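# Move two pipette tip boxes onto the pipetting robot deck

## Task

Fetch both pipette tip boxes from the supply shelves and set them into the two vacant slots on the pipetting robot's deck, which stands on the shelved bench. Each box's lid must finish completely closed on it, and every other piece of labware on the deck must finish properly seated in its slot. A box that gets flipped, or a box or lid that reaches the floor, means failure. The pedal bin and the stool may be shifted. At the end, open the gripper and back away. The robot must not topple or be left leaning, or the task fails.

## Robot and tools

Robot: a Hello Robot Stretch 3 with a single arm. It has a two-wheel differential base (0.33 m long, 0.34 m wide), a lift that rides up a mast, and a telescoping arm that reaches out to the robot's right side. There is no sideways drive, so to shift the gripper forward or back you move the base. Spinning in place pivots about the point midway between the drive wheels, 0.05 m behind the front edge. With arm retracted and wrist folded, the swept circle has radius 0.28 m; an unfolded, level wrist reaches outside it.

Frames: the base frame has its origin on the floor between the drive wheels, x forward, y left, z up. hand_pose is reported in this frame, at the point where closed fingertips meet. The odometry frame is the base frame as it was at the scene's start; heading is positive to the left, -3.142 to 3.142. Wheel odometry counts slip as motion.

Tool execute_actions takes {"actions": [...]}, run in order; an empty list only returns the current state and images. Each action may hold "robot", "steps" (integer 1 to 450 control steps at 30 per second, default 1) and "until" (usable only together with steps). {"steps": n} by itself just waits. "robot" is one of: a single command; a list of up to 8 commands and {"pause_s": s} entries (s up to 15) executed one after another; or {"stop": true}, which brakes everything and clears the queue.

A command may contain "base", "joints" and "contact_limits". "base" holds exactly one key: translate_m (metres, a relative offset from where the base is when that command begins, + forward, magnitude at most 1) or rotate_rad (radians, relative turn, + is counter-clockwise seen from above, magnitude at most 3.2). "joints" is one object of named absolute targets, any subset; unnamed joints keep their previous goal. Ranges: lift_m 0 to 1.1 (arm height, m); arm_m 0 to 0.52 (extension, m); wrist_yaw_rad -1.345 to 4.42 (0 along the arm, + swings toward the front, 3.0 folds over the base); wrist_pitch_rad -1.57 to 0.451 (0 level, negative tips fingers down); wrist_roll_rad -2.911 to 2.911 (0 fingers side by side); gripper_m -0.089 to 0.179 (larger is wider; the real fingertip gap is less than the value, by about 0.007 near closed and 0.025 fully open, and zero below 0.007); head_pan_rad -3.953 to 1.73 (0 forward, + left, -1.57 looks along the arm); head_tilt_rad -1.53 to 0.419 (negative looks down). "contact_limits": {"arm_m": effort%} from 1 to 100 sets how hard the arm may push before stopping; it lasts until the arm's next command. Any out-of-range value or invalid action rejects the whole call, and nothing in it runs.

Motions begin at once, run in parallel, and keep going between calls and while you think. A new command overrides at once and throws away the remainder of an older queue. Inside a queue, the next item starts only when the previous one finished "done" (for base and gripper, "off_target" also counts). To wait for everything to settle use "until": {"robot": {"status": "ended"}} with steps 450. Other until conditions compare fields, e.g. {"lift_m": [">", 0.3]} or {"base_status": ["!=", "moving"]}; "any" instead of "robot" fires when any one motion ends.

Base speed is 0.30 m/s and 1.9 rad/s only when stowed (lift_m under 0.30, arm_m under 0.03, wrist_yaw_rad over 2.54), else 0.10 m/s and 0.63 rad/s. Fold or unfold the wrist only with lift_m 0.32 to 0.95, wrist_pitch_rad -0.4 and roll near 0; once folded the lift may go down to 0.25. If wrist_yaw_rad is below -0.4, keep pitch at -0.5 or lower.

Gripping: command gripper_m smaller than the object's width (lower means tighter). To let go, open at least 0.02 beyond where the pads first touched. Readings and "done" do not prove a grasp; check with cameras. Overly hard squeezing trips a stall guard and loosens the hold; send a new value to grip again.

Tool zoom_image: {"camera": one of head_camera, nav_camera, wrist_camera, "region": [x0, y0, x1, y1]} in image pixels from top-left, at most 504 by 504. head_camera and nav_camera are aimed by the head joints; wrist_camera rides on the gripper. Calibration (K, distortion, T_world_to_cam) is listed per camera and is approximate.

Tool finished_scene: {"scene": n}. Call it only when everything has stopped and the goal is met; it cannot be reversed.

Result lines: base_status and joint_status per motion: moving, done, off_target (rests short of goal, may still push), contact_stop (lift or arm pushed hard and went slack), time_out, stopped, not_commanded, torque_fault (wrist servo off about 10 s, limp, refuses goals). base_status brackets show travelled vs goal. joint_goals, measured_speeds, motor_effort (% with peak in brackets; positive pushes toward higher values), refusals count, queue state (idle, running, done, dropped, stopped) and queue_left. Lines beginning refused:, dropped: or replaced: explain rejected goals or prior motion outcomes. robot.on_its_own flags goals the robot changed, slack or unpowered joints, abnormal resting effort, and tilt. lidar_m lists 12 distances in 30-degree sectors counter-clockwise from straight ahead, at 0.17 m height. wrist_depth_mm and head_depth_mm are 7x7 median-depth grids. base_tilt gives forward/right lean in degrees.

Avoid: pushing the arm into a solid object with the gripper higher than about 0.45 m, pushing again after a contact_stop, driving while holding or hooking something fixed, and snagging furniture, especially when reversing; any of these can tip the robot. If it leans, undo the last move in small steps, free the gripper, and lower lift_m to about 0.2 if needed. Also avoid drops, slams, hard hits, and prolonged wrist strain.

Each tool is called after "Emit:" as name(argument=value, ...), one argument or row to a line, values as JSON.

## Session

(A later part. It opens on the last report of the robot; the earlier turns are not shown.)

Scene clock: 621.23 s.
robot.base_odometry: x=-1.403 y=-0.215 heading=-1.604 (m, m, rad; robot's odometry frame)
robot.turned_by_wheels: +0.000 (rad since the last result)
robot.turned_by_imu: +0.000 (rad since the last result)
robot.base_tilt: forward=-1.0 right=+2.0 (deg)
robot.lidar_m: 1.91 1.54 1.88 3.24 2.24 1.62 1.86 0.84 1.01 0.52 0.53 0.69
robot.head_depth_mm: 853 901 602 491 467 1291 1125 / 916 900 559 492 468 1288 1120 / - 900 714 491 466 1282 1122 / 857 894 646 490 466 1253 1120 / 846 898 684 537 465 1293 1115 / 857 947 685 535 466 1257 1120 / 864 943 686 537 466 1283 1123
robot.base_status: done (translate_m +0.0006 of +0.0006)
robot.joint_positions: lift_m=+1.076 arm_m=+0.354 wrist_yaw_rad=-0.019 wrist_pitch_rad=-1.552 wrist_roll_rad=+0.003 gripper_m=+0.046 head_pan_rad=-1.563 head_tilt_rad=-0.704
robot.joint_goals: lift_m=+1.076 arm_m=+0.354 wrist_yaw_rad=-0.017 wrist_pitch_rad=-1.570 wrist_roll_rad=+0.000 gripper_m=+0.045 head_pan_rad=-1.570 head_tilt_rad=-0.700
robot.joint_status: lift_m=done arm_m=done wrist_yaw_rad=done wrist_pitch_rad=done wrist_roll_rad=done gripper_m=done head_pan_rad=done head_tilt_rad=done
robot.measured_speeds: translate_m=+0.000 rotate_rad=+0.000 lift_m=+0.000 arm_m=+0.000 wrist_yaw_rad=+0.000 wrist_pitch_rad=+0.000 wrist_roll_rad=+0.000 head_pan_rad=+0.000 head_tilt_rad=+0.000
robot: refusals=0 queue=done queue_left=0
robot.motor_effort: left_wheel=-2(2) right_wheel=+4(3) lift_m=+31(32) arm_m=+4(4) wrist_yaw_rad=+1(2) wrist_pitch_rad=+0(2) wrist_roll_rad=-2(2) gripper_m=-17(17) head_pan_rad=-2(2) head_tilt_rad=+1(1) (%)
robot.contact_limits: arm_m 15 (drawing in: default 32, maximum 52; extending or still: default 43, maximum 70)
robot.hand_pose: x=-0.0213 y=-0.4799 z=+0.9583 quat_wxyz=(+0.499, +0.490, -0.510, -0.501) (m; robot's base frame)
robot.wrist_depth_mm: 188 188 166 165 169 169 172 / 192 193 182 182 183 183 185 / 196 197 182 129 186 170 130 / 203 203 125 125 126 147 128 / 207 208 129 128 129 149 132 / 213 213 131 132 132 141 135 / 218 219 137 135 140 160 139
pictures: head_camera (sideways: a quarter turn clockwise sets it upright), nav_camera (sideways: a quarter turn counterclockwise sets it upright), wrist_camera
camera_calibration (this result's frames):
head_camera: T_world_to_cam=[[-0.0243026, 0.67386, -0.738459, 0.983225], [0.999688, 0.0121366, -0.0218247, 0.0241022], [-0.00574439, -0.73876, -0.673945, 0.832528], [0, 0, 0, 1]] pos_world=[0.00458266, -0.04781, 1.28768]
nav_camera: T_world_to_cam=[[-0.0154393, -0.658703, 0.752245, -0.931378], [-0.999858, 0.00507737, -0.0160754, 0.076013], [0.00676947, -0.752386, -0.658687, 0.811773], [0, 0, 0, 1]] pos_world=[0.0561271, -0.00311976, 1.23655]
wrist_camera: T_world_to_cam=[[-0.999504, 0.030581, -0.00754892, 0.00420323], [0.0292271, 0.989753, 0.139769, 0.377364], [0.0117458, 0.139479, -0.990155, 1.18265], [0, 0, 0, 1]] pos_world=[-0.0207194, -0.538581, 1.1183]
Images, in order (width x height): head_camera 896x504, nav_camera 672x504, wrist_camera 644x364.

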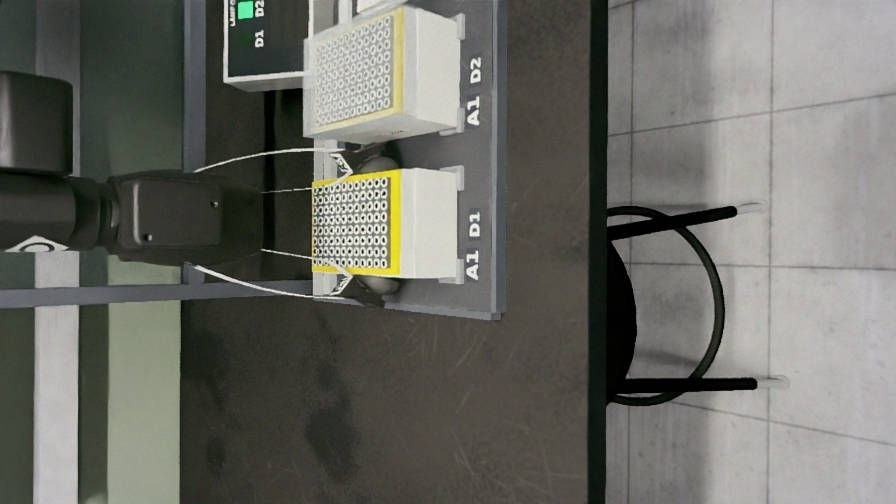

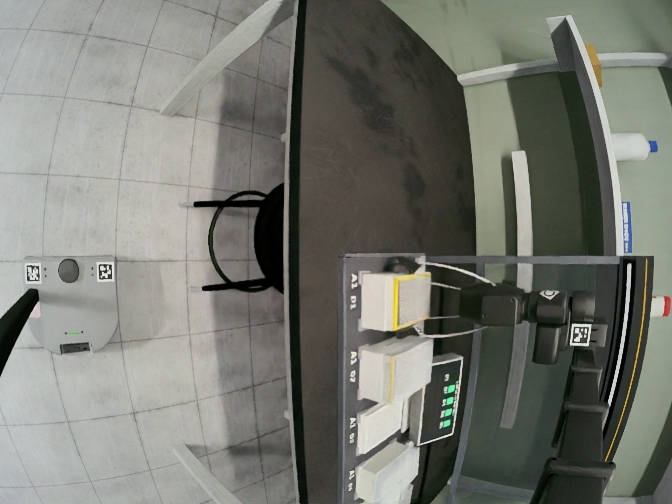

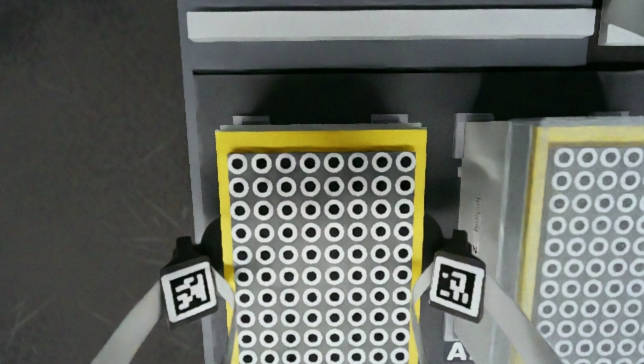

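Touching down. Release with a small opening.

Emit:
execute_actions(
  actions=[
    {"robot":{"joints":{"gripper_m":0.107}},"steps":300,"until":{"robot":{"status":"ended"}}},
    {"steps":10},
  ],
)

Scene clock: 624.47 s.
robot.base_odometry: x=-1.403 y=-0.215 heading=-1.604 (m, m, rad; robot's odometry frame)
robot.turned_by_wheels: +0.000 (rad since the last result)
robot.turned_by_imu: +0.000 (rad since the last result)
robot.base_tilt: forward=-0.9 right=+2.1 (deg)
robot.lidar_m: 1.92 1.55 1.88 3.25 2.25 1.62 1.86 0.84 1.01 0.52 0.53 0.70
robot.head_depth_mm: 856 901 599 491 468 1293 1125 / 919 898 560 492 467 1290 1126 / - 901 690 491 466 1281 1125 / 857 901 610 491 466 1268 1128 / 846 897 686 528 467 1278 1113 / 863 952 685 537 465 1265 1122 / 864 942 685 538 466 1293 1115
robot.base_status: done (translate_m +0.0006 of +0.0006)
robot.joint_positions: lift_m=+1.076 arm_m=+0.354 wrist_yaw_rad=-0.019 wrist_pitch_rad=-1.552 wrist_roll_rad=+0.003 gripper_m=+0.107 head_pan_rad=-1.563 head_tilt_rad=-0.704
robot.joint_goals: lift_m=+1.076 arm_m=+0.354 wrist_yaw_rad=-0.017 wrist_pitch_rad=-1.570 wrist_roll_rad=+0.000 gripper_m=+0.107 head_pan_rad=-1.570 head_tilt_rad=-0.700
robot.joint_status: lift_m=done arm_m=done wrist_yaw_rad=done wrist_pitch_rad=done wrist_roll_rad=done gripper_m=done head_pan_rad=done head_tilt_rad=done
robot.measured_speeds: translate_m=+0.000 rotate_rad=+0.000 lift_m=+0.000 arm_m=+0.000 wrist_yaw_rad=+0.000 wrist_pitch_rad=+0.000 wrist_roll_rad=+0.000 head_pan_rad=+0.000 head_tilt_rad=+0.000
robot: refusals=0 queue=done queue_left=0
robot.motor_effort: left_wheel=-2(2) right_wheel=+3(3) lift_m=+32(31) arm_m=+4(4) wrist_yaw_rad=+1(1) wrist_pitch_rad=-1(1) wrist_roll_rad=-2(1) gripper_m=+0(84) head_pan_rad=-2(2) head_tilt_rad=+2(2) (%)
robot.contact_limits: arm_m 15 (drawing in: default 32, maximum 52; extending or still: default 43, maximum 70)
robot.hand_pose: x=-0.0213 y=-0.4799 z=+0.9583 quat_wxyz=(+0.499, +0.490, -0.510, -0.501) (m; robot's base frame)
robot.wrist_depth_mm: 188 188 165 166 167 170 172 / 192 193 182 183 183 184 185 / 197 197 185 131 186 170 130 / 203 203 131 127 132 148 128 / 207 208 131 131 132 144 132 / 213 213 134 134 135 139 135 / 219 221 140 138 141 159 139
pictures: head_camera (sideways: a quarter turn clockwise sets it upright), nav_camera (sideways: a quarter turn counterclockwise sets it upright), wrist_camera
camera_calibration (this result's frames):
head_camera: T_world_to_cam=[[-0.0243023, 0.67386, -0.73846, 0.983225], [0.999688, 0.0121361, -0.0218247, 0.0241022], [-0.00574475, -0.73876, -0.673944, 0.832528], [0, 0, 0, 1]] pos_world=[0.00458264, -0.04781, 1.28768]
nav_camera: T_world_to_cam=[[-0.0154396, -0.658702, 0.752245, -0.931378], [-0.999858, 0.00507784, -0.0160754, 0.076013], [0.00676911, -0.752386, -0.658687, 0.811773], [0, 0, 0, 1]] pos_world=[0.0561271, -0.00311979, 1.23655]
wrist_camera: T_world_to_cam=[[-0.999504, 0.0305802, -0.00754893, 0.0042028], [0.0292262, 0.989753, 0.139769, 0.377365], [0.0117457, 0.139479, -0.990155, 1.18265], [0, 0, 0, 1]] pos_world=[-0.0207194, -0.538581, 1.1183]
Images, in order (width x height): head_camera 896x504, nav_camera 672x504, wrist_camera 644x364.

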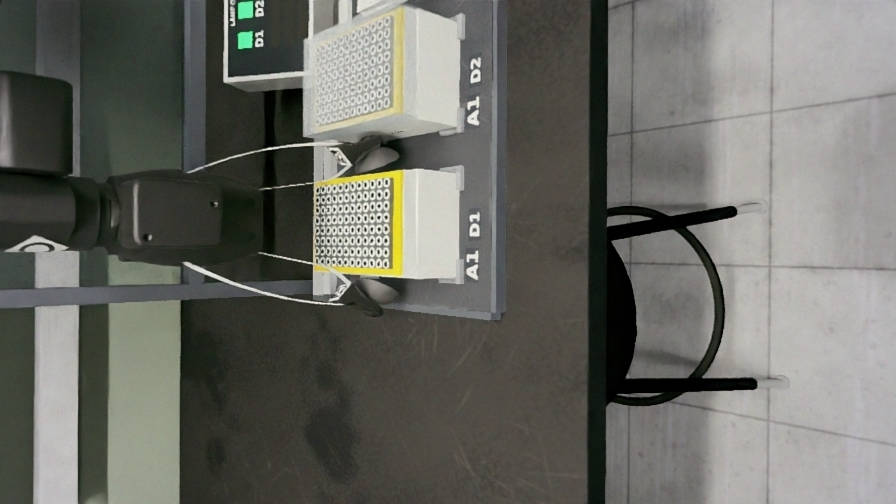

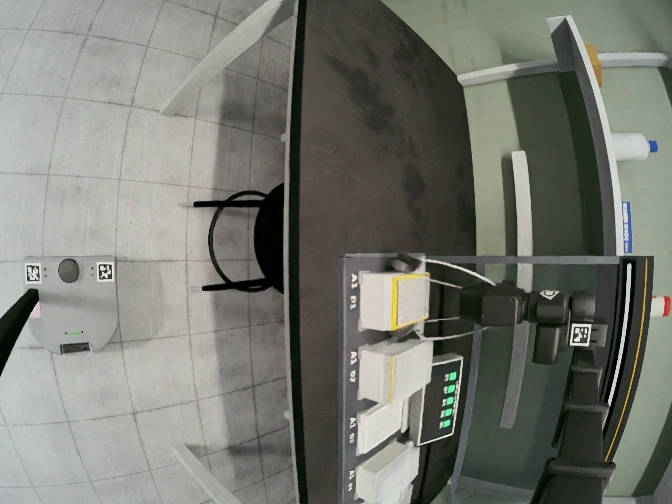

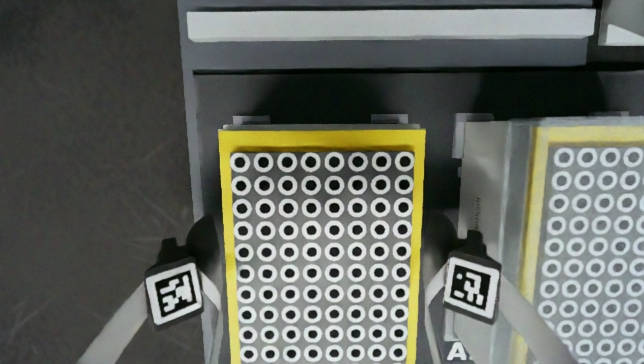

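Emit:
execute_actions(
  actions=[
    {"robot":[{"base":{"translate_m":0.002},"joints":{"lift_m":1.085}},{"joints":{"arm_m":0.24},"contact_limits":{"arm_m":15}}],"steps":300,"until":{"robot":{"status":"ended"}}},
  ],
)

Scene clock: 632.47 s.
robot.base_odometry: x=-1.403 y=-0.217 heading=-1.604 (m, m, rad; robot's odometry frame)
robot.turned_by_wheels: +0.000 (rad since the last result)
robot.turned_by_imu: +0.001 (rad since the last result)
robot.base_tilt: forward=-1.2 right=+1.9 (deg)
robot.lidar_m: 1.92 1.54 1.88 3.26 2.25 1.62 1.86 0.84 1.01 0.52 0.53 0.69
robot.head_depth_mm: 934 901 599 489 467 1293 1120 / - 900 574 491 468 1292 1126 / - - 605 491 466 1285 1120 / 856 953 528 491 466 1265 1123 / 842 902 688 538 466 1286 1117 / 863 943 686 537 465 1242 1122 / 860 942 683 538 465 1290 1122
robot.base_status: done (translate_m +0.0020 of +0.0020)
robot.joint_positions: lift_m=+1.085 arm_m=+0.240 wrist_yaw_rad=-0.018 wrist_pitch_rad=-1.552 wrist_roll_rad=+0.003 gripper_m=+0.107 head_pan_rad=-1.563 head_tilt_rad=-0.704
robot.joint_goals: lift_m=+1.085 arm_m=+0.240 wrist_yaw_rad=-0.017 wrist_pitch_rad=-1.570 wrist_roll_rad=+0.000 gripper_m=+0.107 head_pan_rad=-1.570 head_tilt_rad=-0.700
robot.joint_status: lift_m=done arm_m=done wrist_yaw_rad=done wrist_pitch_rad=done wrist_roll_rad=done gripper_m=done head_pan_rad=done head_tilt_rad=done
robot.measured_speeds: translate_m=+0.000 rotate_rad=+0.000 lift_m=+0.000 arm_m=+0.000 wrist_yaw_rad=+0.000 wrist_pitch_rad=+0.000 wrist_roll_rad=+0.000 head_pan_rad=+0.000 head_tilt_rad=+0.000
robot: refusals=0 queue=done queue_left=0
robot.motor_effort: left_wheel=-2(4) right_wheel=+3(9) lift_m=+45(47) arm_m=-6(7) wrist_yaw_rad=+0(2) wrist_pitch_rad=-1(1) wrist_roll_rad=-2(1) gripper_m=+0(0) head_pan_rad=-3(2) head_tilt_rad=+3(2) (%)
robot.contact_limits: arm_m 15 (drawing in: default 32, maximum 52; extending or still: default 43, maximum 70)
robot.hand_pose: x=-0.0213 y=-0.3661 z=+0.9668 quat_wxyz=(+0.500, +0.490, -0.510, -0.501) (m; robot's base frame)
robot.wrist_depth_mm: 197 196 130 126 128 147 127 / 200 201 133 129 134 148 130 / 206 206 138 132 139 154 138 / 211 212 200 200 202 201 202 / 217 216 217 219 217 219 221 / 221 221 223 224 224 224 226 / - - - - - - -
pictures: head_camera (sideways: a quarter turn clockwise sets it upright), nav_camera (sideways: a quarter turn counterclockwise sets it upright), wrist_camera
camera_calibration (this result's frames):
head_camera: T_world_to_cam=[[-0.0243021, 0.673829, -0.738487, 0.983261], [0.999688, 0.0121352, -0.0218249, 0.0241024], [-0.00574454, -0.738787, -0.673914, 0.832488], [0, 0, 0, 1]] pos_world=[0.00458264, -0.0478106, 1.28768]
nav_camera: T_world_to_cam=[[-0.0154398, -0.658671, 0.752272, -0.931413], [-0.999858, 0.00507718, -0.0160759, 0.0760137], [0.00676932, -0.752414, -0.658656, 0.811733], [0, 0, 0, 1]] pos_world=[0.0561271, -0.00312249, 1.23655]
wrist_camera: T_world_to_cam=[[-0.999537, 0.0294901, -0.00754893, 0.000365019], [0.0281468, 0.989784, 0.139769, 0.263493], [0.0115936, 0.139492, -0.990155, 1.17519], [0, 0, 0, 1]] pos_world=[-0.0206763, -0.424741, 1.1268]
Images, in order (width x height): head_camera 896x504, nav_camera 672x504, wrist_camera 644x364.

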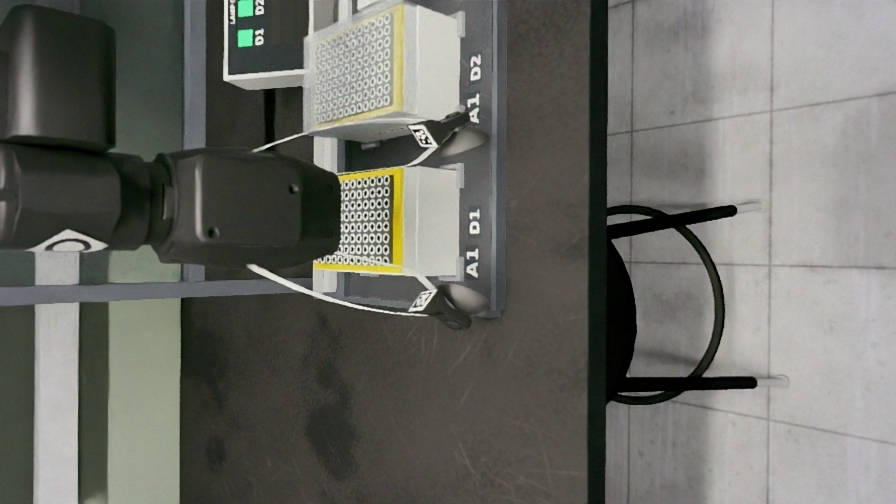

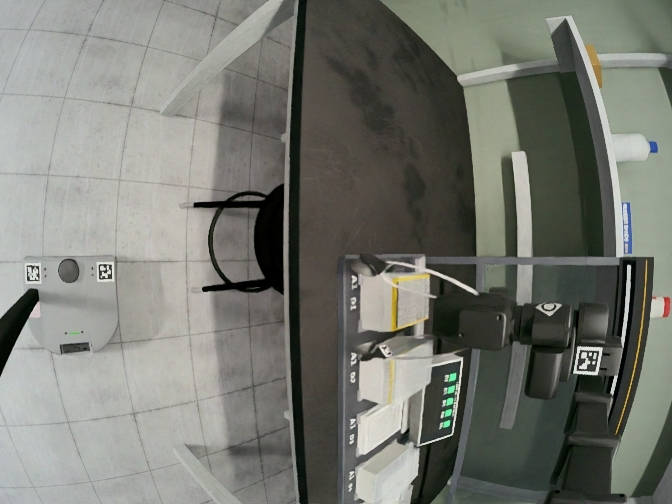

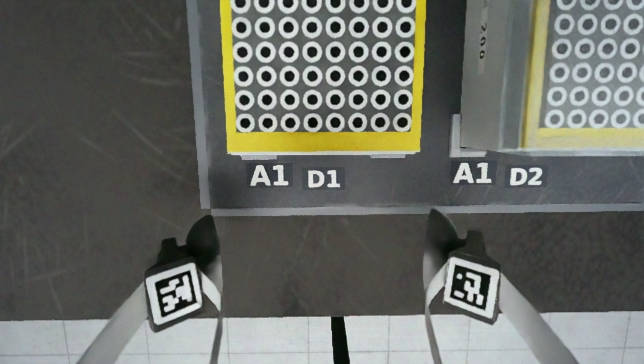

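Emit:
execute_actions(
  actions=[
    {"robot":{"base":{"translate_m":-0.39},"joints":{"arm_m":0.08,"lift_m":1.1}},"steps":300,"until":{"robot":{"arm_m":["<",0.12]}}},
    {"robot":{"joints":{"wrist_pitch_rad":-0.9,"wrist_yaw_rad":0.13,"gripper_m":0.115}},"steps":300,"until":{"robot":{"status":"ended"}}},
    {"robot":{"joints":{"arm_m":0.21}},"steps":300,"until":{"robot":{"status":"ended"}}},
  ],
)

Scene clock: 642.70 s.
robot.base_odometry: x=-1.390 y=+0.173 heading=-1.604 (m, m, rad; robot's odometry frame)
robot.turned_by_wheels: +0.000 (rad since the last result)
robot.turned_by_imu: +0.000 (rad since the last result)
robot.base_tilt: forward=-1.0 right=+1.8 (deg)
robot.lidar_m: 2.30 1.90 2.44 3.26 1.34 1.32 1.47 0.50 1.01 0.98 0.61 0.78
robot.head_depth_mm: 922 904 667 506 466 1296 1087 / 926 901 669 502 467 1296 1120 / - - 629 505 466 1288 1122 / - - 603 491 466 1288 1123 / 854 899 612 504 465 1298 1119 / 856 895 605 505 466 1289 1125 / 853 896 605 506 466 1232 1121
robot.base_status: done (translate_m -0.3900 of -0.3900)
robot.joint_positions: lift_m=+1.099 arm_m=+0.210 wrist_yaw_rad=+0.129 wrist_pitch_rad=-0.915 wrist_roll_rad=+0.003 gripper_m=+0.115 head_pan_rad=-1.563 head_tilt_rad=-0.704
robot.joint_goals: lift_m=+1.100 arm_m=+0.210 wrist_yaw_rad=+0.130 wrist_pitch_rad=-0.900 wrist_roll_rad=+0.000 gripper_m=+0.115 head_pan_rad=-1.570 head_tilt_rad=-0.700
robot.joint_status: lift_m=done arm_m=done wrist_yaw_rad=done wrist_pitch_rad=done wrist_roll_rad=done gripper_m=done head_pan_rad=done head_tilt_rad=done
robot.measured_speeds: translate_m=+0.000 rotate_rad=+0.000 lift_m=+0.000 arm_m=+0.000 wrist_yaw_rad=+0.000 wrist_pitch_rad=+0.000 wrist_roll_rad=+0.000 head_pan_rad=+0.000 head_tilt_rad=+0.000
robot: refusals=0 queue=done queue_left=0
robot.motor_effort: left_wheel=-1(7) right_wheel=+3(6) lift_m=+45(47) arm_m=+5(3) wrist_yaw_rad=+0(2) wrist_pitch_rad=+5(5) wrist_roll_rad=-1(2) gripper_m=+0(47) head_pan_rad=-1(2) head_tilt_rad=+3(2) (%)
robot.hand_pose: x=-0.0040 y=-0.4907 z=+1.0197 quat_wxyz=(+0.652, +0.352, -0.614, -0.272) (m; robot's base frame)
robot.wrist_depth_mm: 383 251 247 385 382 379 376 / 346 252 248 275 352 350 349 / 292 254 249 290 323 319 307 / 247 285 285 280 273 272 284 / 249 256 259 220 257 262 263 / 242 235 242 205 237 244 241 / 226 222 223 192 221 221 229
pictures: head_camera (sideways: a quarter turn clockwise sets it upright), nav_camera (sideways: a quarter turn counterclockwise sets it upright), wrist_camera
camera_calibration (this result's frames):
head_camera: T_world_to_cam=[[-0.0243007, 0.673775, -0.738537, 0.983326], [0.999688, 0.0121322, -0.0218252, 0.0241028], [-0.00574521, -0.738837, -0.673859, 0.832417], [0, 0, 0, 1]] pos_world=[0.00458258, -0.0478117, 1.28768]
nav_camera: T_world_to_cam=[[-0.0154412, -0.658616, 0.752321, -0.931477], [-0.999858, 0.00507742, -0.0160768, 0.0760149], [0.00676861, -0.752462, -0.658601, 0.81166], [0, 0, 0, 1]] pos_world=[0.0561271, -0.00312739, 1.23655]
wrist_camera: T_world_to_cam=[[-0.992211, -0.123904, -0.0128786, -0.0480783], [-0.102848, 0.873126, -0.476522, 0.949648], [0.0702874, -0.471486, -0.879068, 0.831888], [0, 0, 0, 1]] pos_world=[-0.00850598, -0.442897, 1.1832]
Images, in order (width x height): head_camera 896x504, nav_camera 672x504, wrist_camera 644x364.

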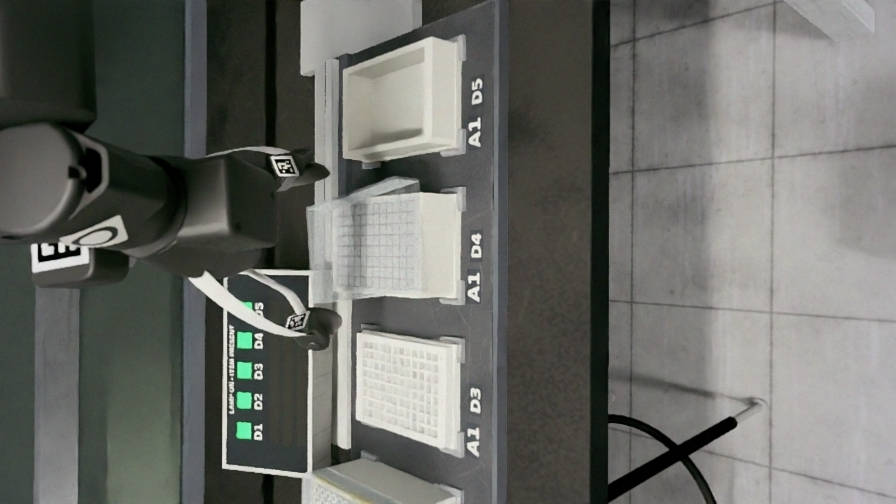

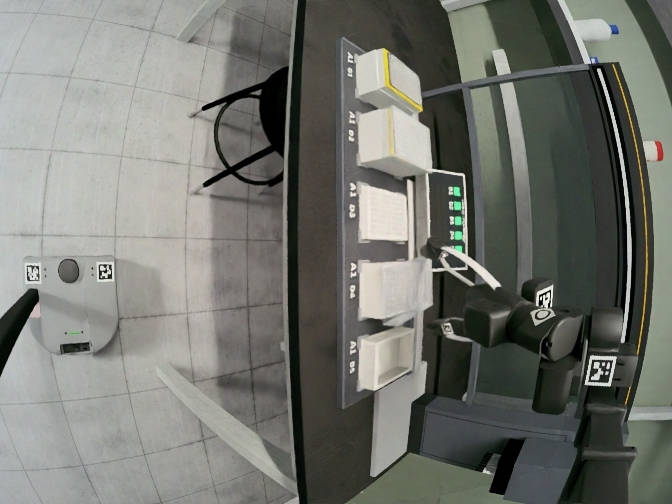

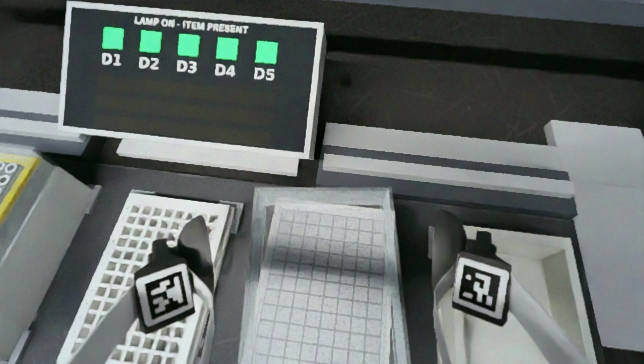

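Emit:
execute_actions(
  actions=[
    {"robot":{"base":{"translate_m":-0.001},"joints":{"lift_m":1.055}},"steps":300,"until":{"robot":{"status":"ended"}}},
  ],
)

Scene clock: 647.73 s.
robot.base_odometry: x=-1.390 y=+0.174 heading=-1.604 (m, m, rad; robot's odometry frame)
robot.turned_by_wheels: +0.000 (rad since the last result)
robot.turned_by_imu: +0.001 (rad since the last result)
robot.base_tilt: forward=-1.0 right=+1.9 (deg)
robot.lidar_m: 2.31 1.89 2.44 3.26 1.33 1.32 1.47 0.50 1.01 0.98 0.60 0.78
robot.head_depth_mm: 882 855 668 505 467 1288 1084 / - 855 664 502 467 1286 1120 / - - 618 506 466 1293 1121 / 848 - 545 490 467 1294 1133 / 857 902 610 505 467 1286 1124 / 856 899 612 504 466 1287 1124 / 861 895 605 509 466 1232 1122
robot.base_status: done (translate_m -0.0010 of -0.0010)
robot.joint_positions: lift_m=+1.055 arm_m=+0.210 wrist_yaw_rad=+0.129 wrist_pitch_rad=-0.915 wrist_roll_rad=+0.003 gripper_m=+0.115 head_pan_rad=-1.563 head_tilt_rad=-0.704
robot.joint_goals: lift_m=+1.055 arm_m=+0.210 wrist_yaw_rad=+0.130 wrist_pitch_rad=-0.900 wrist_roll_rad=+0.000 gripper_m=+0.115 head_pan_rad=-1.570 head_tilt_rad=-0.700
robot.joint_status: lift_m=done arm_m=done wrist_yaw_rad=done wrist_pitch_rad=done wrist_roll_rad=done gripper_m=done head_pan_rad=done head_tilt_rad=done
robot.measured_speeds: translate_m=+0.000 rotate_rad=+0.000 lift_m=+0.000 arm_m=+0.000 wrist_yaw_rad=+0.000 wrist_pitch_rad=+0.000 wrist_roll_rad=+0.000 head_pan_rad=+0.000 head_tilt_rad=+0.000
robot: refusals=0 queue=done queue_left=0
robot.motor_effort: left_wheel=-2(5) right_wheel=+3(6) lift_m=+30(45) arm_m=+4(4) wrist_yaw_rad=+0(1) wrist_pitch_rad=+5(4) wrist_roll_rad=-1(2) gripper_m=+0(0) head_pan_rad=-3(2) head_tilt_rad=+2(1) (%)
robot.hand_pose: x=-0.0040 y=-0.4908 z=+0.9763 quat_wxyz=(+0.652, +0.352, -0.614, -0.272) (m; robot's base frame)
robot.wrist_depth_mm: 216 213 209 240 328 327 325 / 217 214 210 273 295 296 296 / 256 269 261 248 248 258 255 / 233 223 232 189 233 231 229 / 213 209 213 175 180 203 199 / 193 193 167 163 168 202 194 / 181 181 157 153 185 181 181
pictures: head_camera (sideways: a quarter turn clockwise sets it upright), nav_camera (sideways: a quarter turn counterclockwise sets it upright), wrist_camera
camera_calibration (this result's frames):
head_camera: T_world_to_cam=[[-0.0243005, 0.673775, -0.738537, 0.983326], [0.999688, 0.0121319, -0.0218252, 0.0241028], [-0.00574539, -0.738837, -0.673859, 0.832417], [0, 0, 0, 1]] pos_world=[0.00458257, -0.0478117, 1.28768]
nav_camera: T_world_to_cam=[[-0.0154414, -0.658616, 0.752321, -0.931477], [-0.999858, 0.00507766, -0.0160768, 0.0760149], [0.00676843, -0.752462, -0.658601, 0.81166], [0, 0, 0, 1]] pos_world=[0.0561271, -0.0031274, 1.23655]
wrist_camera: T_world_to_cam=[[-0.99221, -0.123907, -0.0128797, -0.0486379], [-0.102832, 0.873006, -0.476746, 0.92917], [0.0703162, -0.471708, -0.878947, 0.793468], [0, 0, 0, 1]] pos_world=[-0.0085042, -0.442912, 1.13977]
Images, in order (width x height): head_camera 896x504, nav_camera 672x504, wrist_camera 644x364.

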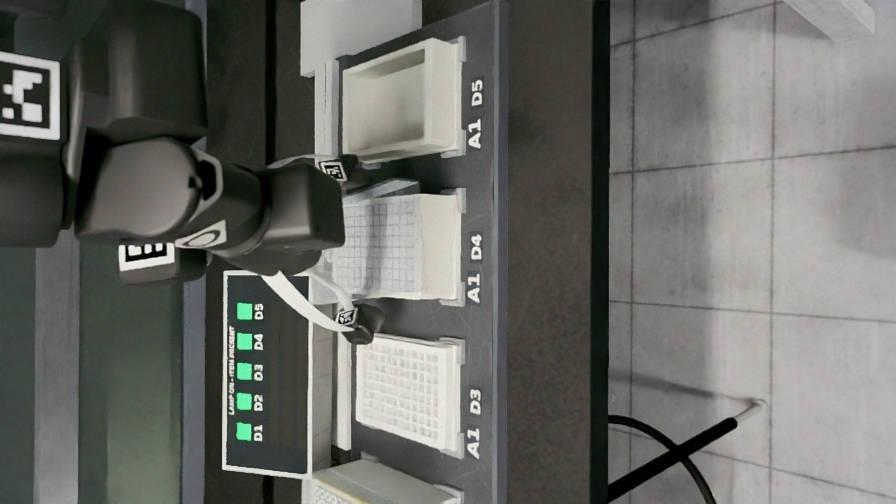

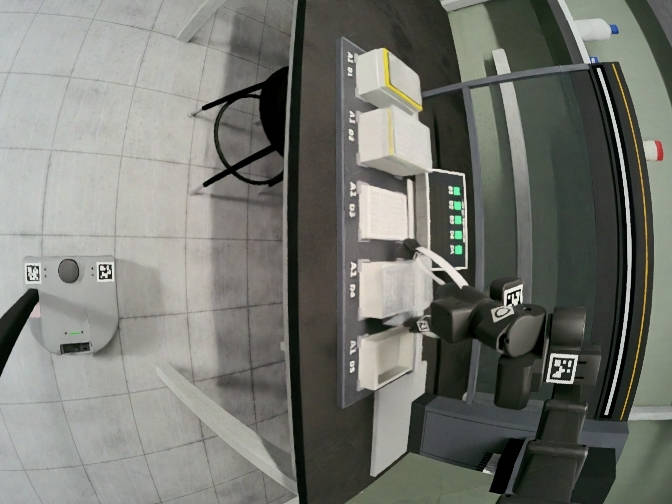

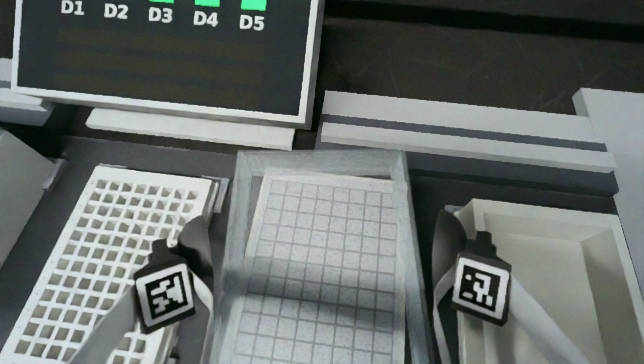

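Emit:
execute_actions(
  actions=[
    {"robot":[{"joints":{"gripper_m":0.065}},{"joints":{"lift_m":1.1}},{"joints":{"arm_m":0.06,"wrist_yaw_rad":-0.012}}],"steps":300,"until":{"robot":{"arm_m":["<",0.14]}}},
    {"robot":{"base":{"translate_m":0.3905}},"steps":300,"until":{"robot":{"status":"ended"}}},
    {"robot":{"joints":{"arm_m":0.213},"contact_limits":{"arm_m":15}},"steps":300,"until":{"robot":{"status":"ended"}}},
    {"robot":{"joints":{"lift_m":1.084}},"steps":300,"until":{"robot":{"status":"ended"}}},
  ],
)

Emit:
zoom_image(
  camera="head_camera",
  region=[300, 120, 500, 320],
)

Scene clock: 665.77 s.
robot.base_odometry: x=-1.403 y=-0.217 heading=-1.604 (m, m, rad; robot's odometry frame)
robot.turned_by_wheels: +0.000 (rad since the last result)
robot.turned_by_imu: +0.003 (rad since the last result)
robot.base_tilt: forward=-1.0 right=+1.9 (deg)
robot.lidar_m: 1.91 1.54 1.88 3.24 2.24 1.62 1.86 0.84 1.01 0.52 0.53 0.70
robot.head_depth_mm: - 903 601 490 468 1298 1123 / - 877 567 492 468 1290 1122 / - - 554 491 466 1287 1122 / 861 955 547 490 466 1263 1117 / 849 896 686 536 466 1292 1122 / 860 946 685 538 465 1230 1124 / 863 943 683 538 465 1289 1123
robot.base_status: done (translate_m +0.3905 of +0.3905)
robot.joint_positions: lift_m=+1.084 arm_m=+0.213 wrist_yaw_rad=-0.011 wrist_pitch_rad=-0.915 wrist_roll_rad=+0.003 gripper_m=+0.066 head_pan_rad=-1.563 head_tilt_rad=-0.704
robot.joint_goals: lift_m=+1.084 arm_m=+0.213 wrist_yaw_rad=-0.012 wrist_pitch_rad=-0.900 wrist_roll_rad=+0.000 gripper_m=+0.065 head_pan_rad=-1.570 head_tilt_rad=-0.700
robot.joint_status: lift_m=done arm_m=done wrist_yaw_rad=done wrist_pitch_rad=done wrist_roll_rad=done gripper_m=done head_pan_rad=done head_tilt_rad=done
robot.measured_speeds: translate_m=+0.000 rotate_rad=+0.000 lift_m=+0.000 arm_m=+0.000 wrist_yaw_rad=+0.000 wrist_pitch_rad=+0.000 wrist_roll_rad=+0.000 head_pan_rad=+0.000 head_tilt_rad=+0.000
robot: refusals=0 queue=done queue_left=0
robot.motor_effort: left_wheel=-2(3) right_wheel=+3(9) lift_m=+31(48) arm_m=+4(6) wrist_yaw_rad=-1(2) wrist_pitch_rad=+4(4) wrist_roll_rad=-2(1) gripper_m=-12(96) head_pan_rad=-2(2) head_tilt_rad=+2(2) (%)
robot.contact_limits: arm_m 15 (drawing in: default 32, maximum 52; extending or still: default 43, maximum 70)
robot.hand_pose: x=-0.0232 y=-0.4949 z=+1.0053 quat_wxyz=(+0.632, +0.308, -0.637, -0.317) (m; robot's base frame)
robot.wrist_depth_mm: 371 369 361 369 371 363 227 / 337 337 327 334 334 322 229 / 306 307 300 291 293 265 230 / 281 282 271 262 263 266 279 / 258 260 248 182 211 183 185 / 242 243 226 169 174 170 169 / 226 227 214 159 210 166 159
pictures: head_camera (sideways: a quarter turn clockwise sets it upright), nav_camera (sideways: a quarter turn counterclockwise sets it upright), wrist_camera
camera_calibration (this result's frames):
head_camera: T_world_to_cam=[[-0.0242971, 0.673752, -0.738558, 0.983354], [0.999688, 0.0121265, -0.0218254, 0.024103], [-0.00574875, -0.738858, -0.673836, 0.832387], [0, 0, 0, 1]] pos_world=[0.00458235, -0.0478121, 1.28768]
nav_camera: T_world_to_cam=[[-0.0154447, -0.658592, 0.752342, -0.931504], [-0.999858, 0.00508192, -0.0160772, 0.0760154], [0.006765, -0.752483, -0.658577, 0.81163], [0, 0, 0, 1]] pos_world=[0.0561271, -0.00312969, 1.23655]
wrist_camera: T_world_to_cam=[[-0.999793, 0.0157739, -0.0128801, 0.00115487], [0.020007, 0.878813, -0.476747, 0.950313], [0.00379902, -0.476906, -0.878946, 0.81425], [0, 0, 0, 1]] pos_world=[-0.0209516, -0.446845, 1.16876]
Images, in order (width x height): head_camera 896x504, nav_camera 672x504, wrist_camera 644x364.

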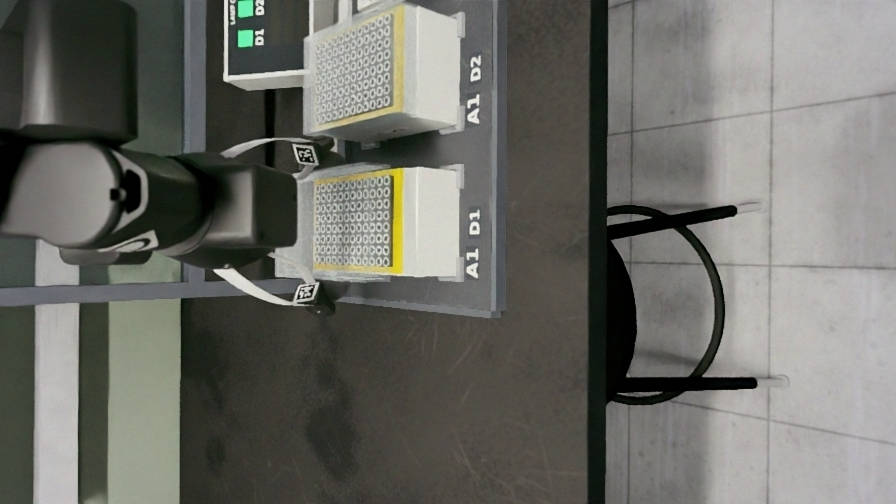

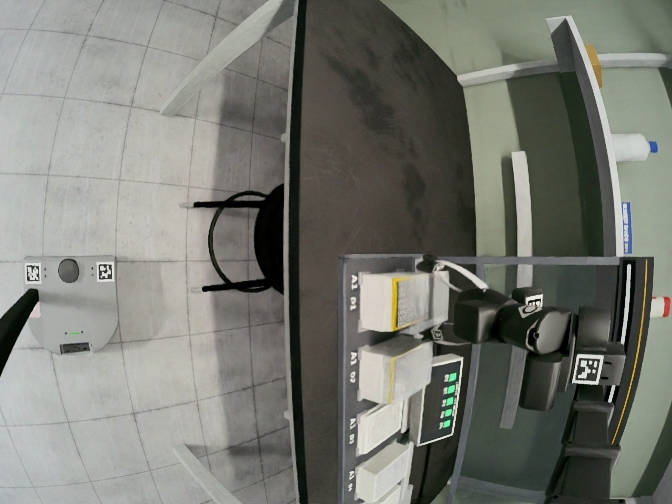

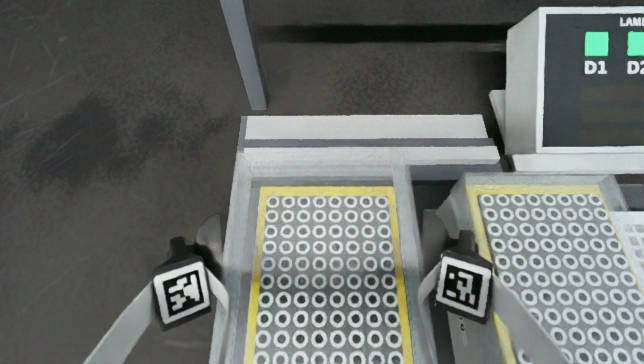

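Region (300, 120, 500, 320) of head_camera's 896x504 image, scaled by 2.520, with more detail than that image has.

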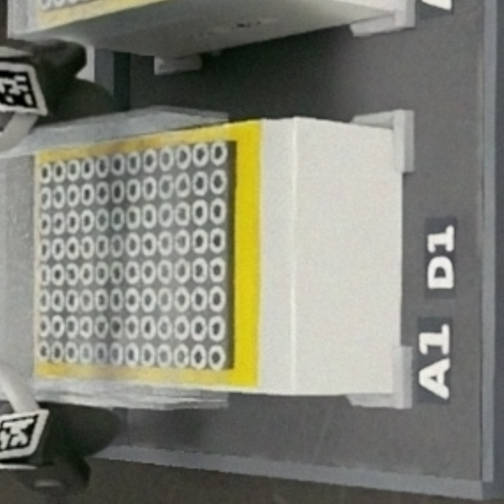

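Emit:
execute_actions(
  actions=[
    {"robot":{"base":{"translate_m":-0.0025},"joints":{"arm_m":0.214},"contact_limits":{"arm_m":15}},"steps":300,"until":{"robot":{"status":"ended"}}},
    {"robot":{"joints":{"lift_m":1.077}},"steps":300,"until":{"robot":{"status":"ended"}}},
  ],
)

Emit:
zoom_image(
  camera="wrist_camera",
  region=[200, 120, 450, 364],
)

Emit:
zoom_image(
  camera="head_camera",
  region=[300, 120, 500, 320],
)

Scene clock: 673.73 s.
robot.base_odometry: x=-1.403 y=-0.214 heading=-1.604 (m, m, rad; robot's odometry frame)
robot.turned_by_wheels: +0.000 (rad since the last result)
robot.turned_by_imu: +0.001 (rad since the last result)
robot.base_tilt: forward=-1.0 right=+1.9 (deg)
robot.lidar_m: 1.92 1.55 1.88 3.24 2.25 1.62 1.86 0.84 1.02 0.52 0.53 0.70
robot.head_depth_mm: - 761 600 490 466 1292 1120 / - 881 556 492 467 1284 1119 / - - 547 492 467 1294 1117 / 845 952 546 490 466 1260 1123 / 850 896 686 538 466 1285 1118 / 861 950 686 539 467 1257 1119 / 862 939 687 538 466 1287 1117
robot.base_status: done (translate_m -0.0025 of -0.0025)
robot.joint_positions: lift_m=+1.077 arm_m=+0.214 wrist_yaw_rad=-0.011 wrist_pitch_rad=-0.915 wrist_roll_rad=+0.003 gripper_m=+0.066 head_pan_rad=-1.563 head_tilt_rad=-0.704
robot.joint_goals: lift_m=+1.077 arm_m=+0.214 wrist_yaw_rad=-0.012 wrist_pitch_rad=-0.900 wrist_roll_rad=+0.000 gripper_m=+0.065 head_pan_rad=-1.570 head_tilt_rad=-0.700
robot.joint_status: lift_m=done arm_m=done wrist_yaw_rad=done wrist_pitch_rad=done wrist_roll_rad=done gripper_m=done head_pan_rad=done head_tilt_rad=done
robot.measured_speeds: translate_m=+0.000 rotate_rad=+0.000 lift_m=+0.000 arm_m=+0.000 wrist_yaw_rad=+0.000 wrist_pitch_rad=+0.000 wrist_roll_rad=+0.000 head_pan_rad=+0.000 head_tilt_rad=+0.000
robot: refusals=0 queue=done queue_left=0
robot.motor_effort: left_wheel=-2(6) right_wheel=+3(6) lift_m=+30(31) arm_m=+4(5) wrist_yaw_rad=-1(1) wrist_pitch_rad=+4(5) wrist_roll_rad=-1(1) gripper_m=-12(12) head_pan_rad=-2(3) head_tilt_rad=+2(3) (%)
robot.contact_limits: arm_m 15 (drawing in: default 32, maximum 52; extending or still: default 43, maximum 70)
robot.hand_pose: x=-0.0232 y=-0.4959 z=+0.9983 quat_wxyz=(+0.632, +0.308, -0.637, -0.317) (m; robot's base frame)
robot.wrist_depth_mm: 360 360 351 359 357 349 220 / 324 327 321 325 325 314 223 / 298 298 291 284 285 261 223 / 274 273 262 258 256 192 255 / 253 253 238 175 205 177 177 / 236 238 167 163 167 163 162 / 221 219 206 152 206 162 152
pictures: head_camera (sideways: a quarter turn clockwise sets it upright), nav_camera (sideways: a quarter turn counterclockwise sets it upright), wrist_camera
camera_calibration (this result's frames):
head_camera: T_world_to_cam=[[-0.0242974, 0.673751, -0.738558, 0.983354], [0.999688, 0.0121269, -0.0218254, 0.024103], [-0.00574849, -0.738859, -0.673836, 0.832387], [0, 0, 0, 1]] pos_world=[0.00458236, -0.0478121, 1.28768]
nav_camera: T_world_to_cam=[[-0.0154445, -0.658592, 0.752342, -0.931504], [-0.999858, 0.00508156, -0.0160772, 0.0760154], [0.00676527, -0.752483, -0.658577, 0.81163], [0, 0, 0, 1]] pos_world=[0.0561271, -0.00312968, 1.23655]
wrist_camera: T_world_to_cam=[[-0.999793, 0.0157737, -0.01288, 0.00108035], [0.0200068, 0.878813, -0.476747, 0.947855], [0.00379905, -0.476906, -0.878946, 0.807624], [0, 0, 0, 1]] pos_world=[-0.0209516, -0.447844, 1.16176]
Images, in order (width x height): head_camera 896x504, nav_camera 672x504, wrist_camera 644x364.

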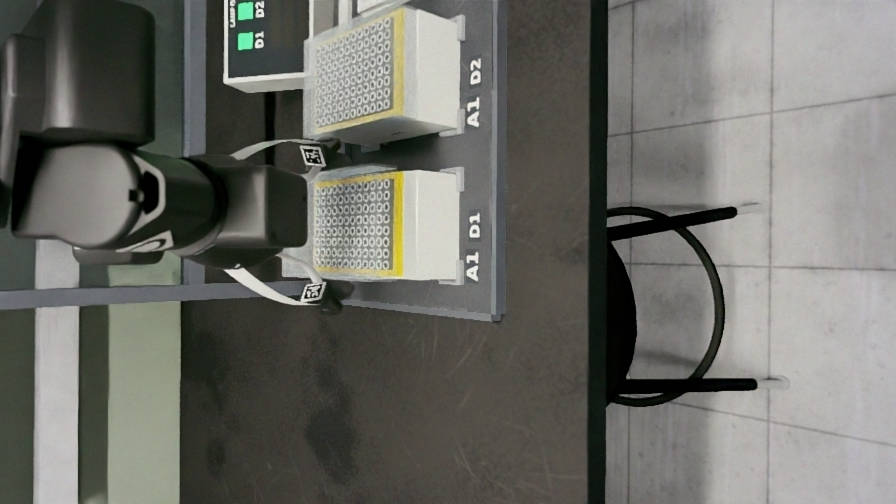

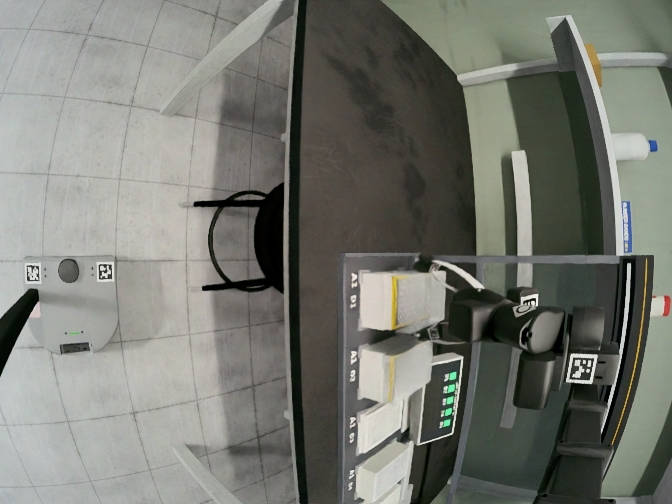

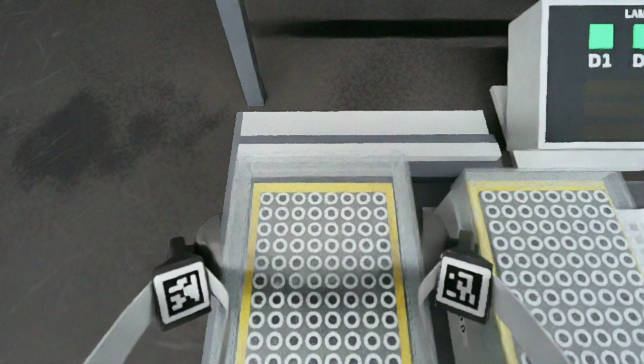

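Region (200, 120, 450, 364) of wrist_camera's 644x364 image, scaled by 2.016; it fills the top 492 rows of this view, and the rest is white.

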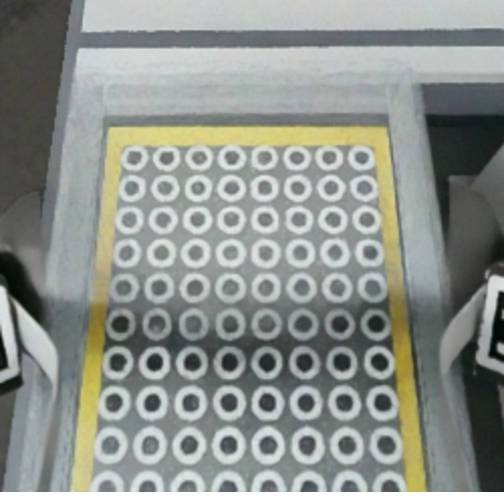

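Region (300, 120, 500, 320) of head_camera's 896x504 image, scaled by 2.520, with more detail than that image has.

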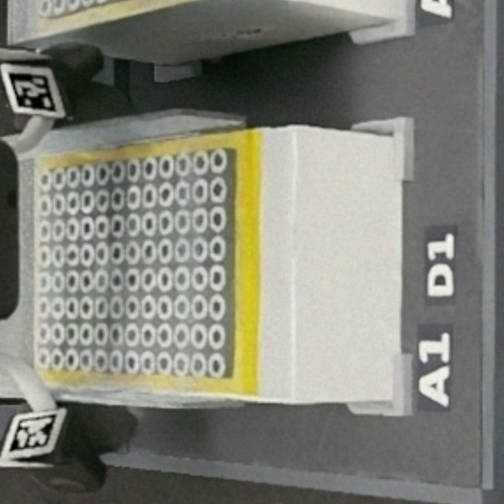

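Emit:
execute_actions(
  actions=[
    {"robot":{"joints":{"lift_m":1.072}},"steps":300,"until":{"robot":{"status":"ended"}}},
  ],
)

Emit:
zoom_image(
  camera="wrist_camera",
  region=[200, 120, 450, 364],
)

Emit:
zoom_image(
  camera="head_camera",
  region=[340, 150, 480, 300],
)

Scene clock: 680.23 s.
robot.base_odometry: x=-1.403 y=-0.214 heading=-1.604 (m, m, rad; robot's odometry frame)
robot.turned_by_wheels: +0.000 (rad since the last result)
robot.turned_by_imu: +0.000 (rad since the last result)
robot.base_tilt: forward=-0.9 right=+1.9 (deg)
robot.lidar_m: 1.92 1.55 1.88 3.25 2.25 1.62 1.85 0.84 1.02 0.52 0.53 0.70
robot.head_depth_mm: - 626 600 491 467 1292 1120 / - 857 556 492 466 1292 1120 / - - 547 491 466 1294 1129 / 853 954 536 490 466 1266 1122 / 846 899 687 537 466 1288 1122 / 859 945 687 538 466 1257 1122 / 862 945 682 538 465 1285 1119
robot.base_status: done (translate_m -0.0025 of -0.0025)
robot.joint_positions: lift_m=+1.072 arm_m=+0.214 wrist_yaw_rad=-0.011 wrist_pitch_rad=-0.915 wrist_roll_rad=+0.003 gripper_m=+0.066 head_pan_rad=-1.563 head_tilt_rad=-0.704
robot.joint_goals: lift_m=+1.072 arm_m=+0.214 wrist_yaw_rad=-0.012 wrist_pitch_rad=-0.900 wrist_roll_rad=+0.000 gripper_m=+0.065 head_pan_rad=-1.570 head_tilt_rad=-0.700
robot.joint_status: lift_m=done arm_m=done wrist_yaw_rad=done wrist_pitch_rad=done wrist_roll_rad=done gripper_m=done head_pan_rad=done head_tilt_rad=done
robot.measured_speeds: translate_m=+0.000 rotate_rad=+0.000 lift_m=+0.000 arm_m=+0.000 wrist_yaw_rad=+0.000 wrist_pitch_rad=+0.000 wrist_roll_rad=+0.000 head_pan_rad=+0.000 head_tilt_rad=+0.000
robot: refusals=0 queue=done queue_left=0
robot.motor_effort: left_wheel=-2(2) right_wheel=+4(3) lift_m=+30(31) arm_m=+4(5) wrist_yaw_rad=-1(1) wrist_pitch_rad=+4(4) wrist_roll_rad=-1(2) gripper_m=-12(12) head_pan_rad=-2(3) head_tilt_rad=+2(3) (%)
robot.contact_limits: arm_m 15 (drawing in: default 32, maximum 52; extending or still: default 43, maximum 70)
robot.hand_pose: x=-0.0232 y=-0.4959 z=+0.9933 quat_wxyz=(+0.632, +0.308, -0.637, -0.317) (m; robot's base frame)
robot.wrist_depth_mm: 354 352 345 353 355 338 217 / 320 321 311 320 319 308 218 / 291 293 287 277 277 255 220 / 269 270 257 187 251 188 249 / 249 250 232 170 206 171 170 / 233 232 162 158 162 159 158 / 216 217 200 147 200 161 147
pictures: head_camera (sideways: a quarter turn clockwise sets it upright), nav_camera (sideways: a quarter turn counterclockwise sets it upright), wrist_camera
camera_calibration (this result's frames):
head_camera: T_world_to_cam=[[-0.0242972, 0.673752, -0.738558, 0.983354], [0.999688, 0.0121266, -0.0218254, 0.024103], [-0.00574866, -0.738858, -0.673836, 0.832387], [0, 0, 0, 1]] pos_world=[0.00458235, -0.0478121, 1.28768]
nav_camera: T_world_to_cam=[[-0.0154446, -0.658592, 0.752342, -0.931504], [-0.999858, 0.00508181, -0.0160772, 0.0760154], [0.00676509, -0.752483, -0.658577, 0.81163], [0, 0, 0, 1]] pos_world=[0.0561271, -0.00312968, 1.23655]
wrist_camera: T_world_to_cam=[[-0.999793, 0.0157737, -0.01288, 0.00101589], [0.0200067, 0.878813, -0.476747, 0.94547], [0.00379909, -0.476906, -0.878946, 0.803225], [0, 0, 0, 1]] pos_world=[-0.0209516, -0.447845, 1.15675]
Images, in order (width x height): head_camera 896x504, nav_camera 672x504, wrist_camera 644x364.

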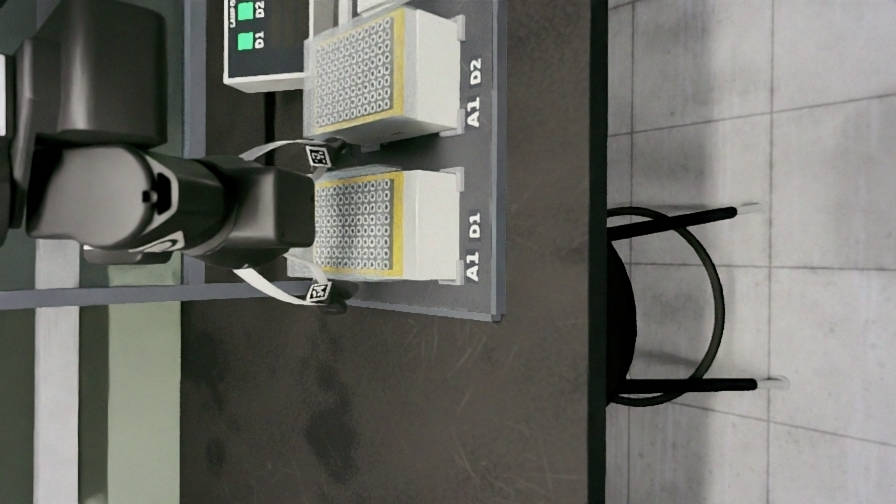

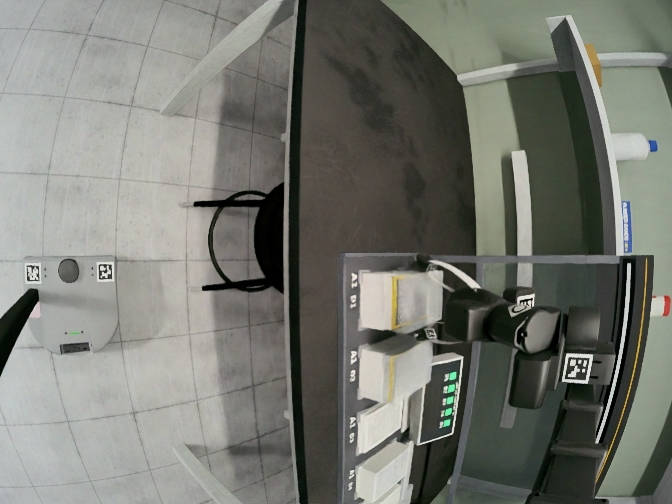

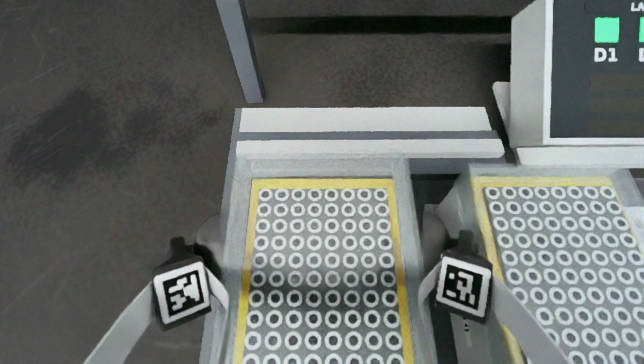

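Region (200, 120, 450, 364) of wrist_camera's 644x364 image, scaled by 2.016; it fills the top 492 rows of this view, and the rest is white.

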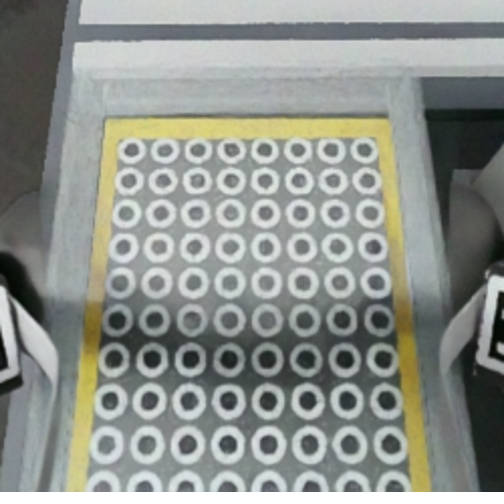

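Region (340, 150, 480, 300) of head_camera's 896x504 image, scaled by 3.360, with more detail than that image has; it fills the left 470 columns of this view, and the rest is white.

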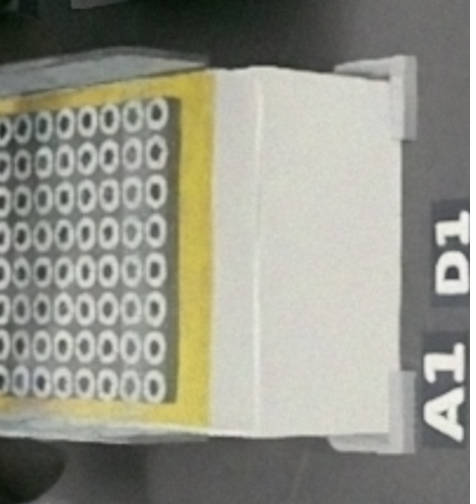

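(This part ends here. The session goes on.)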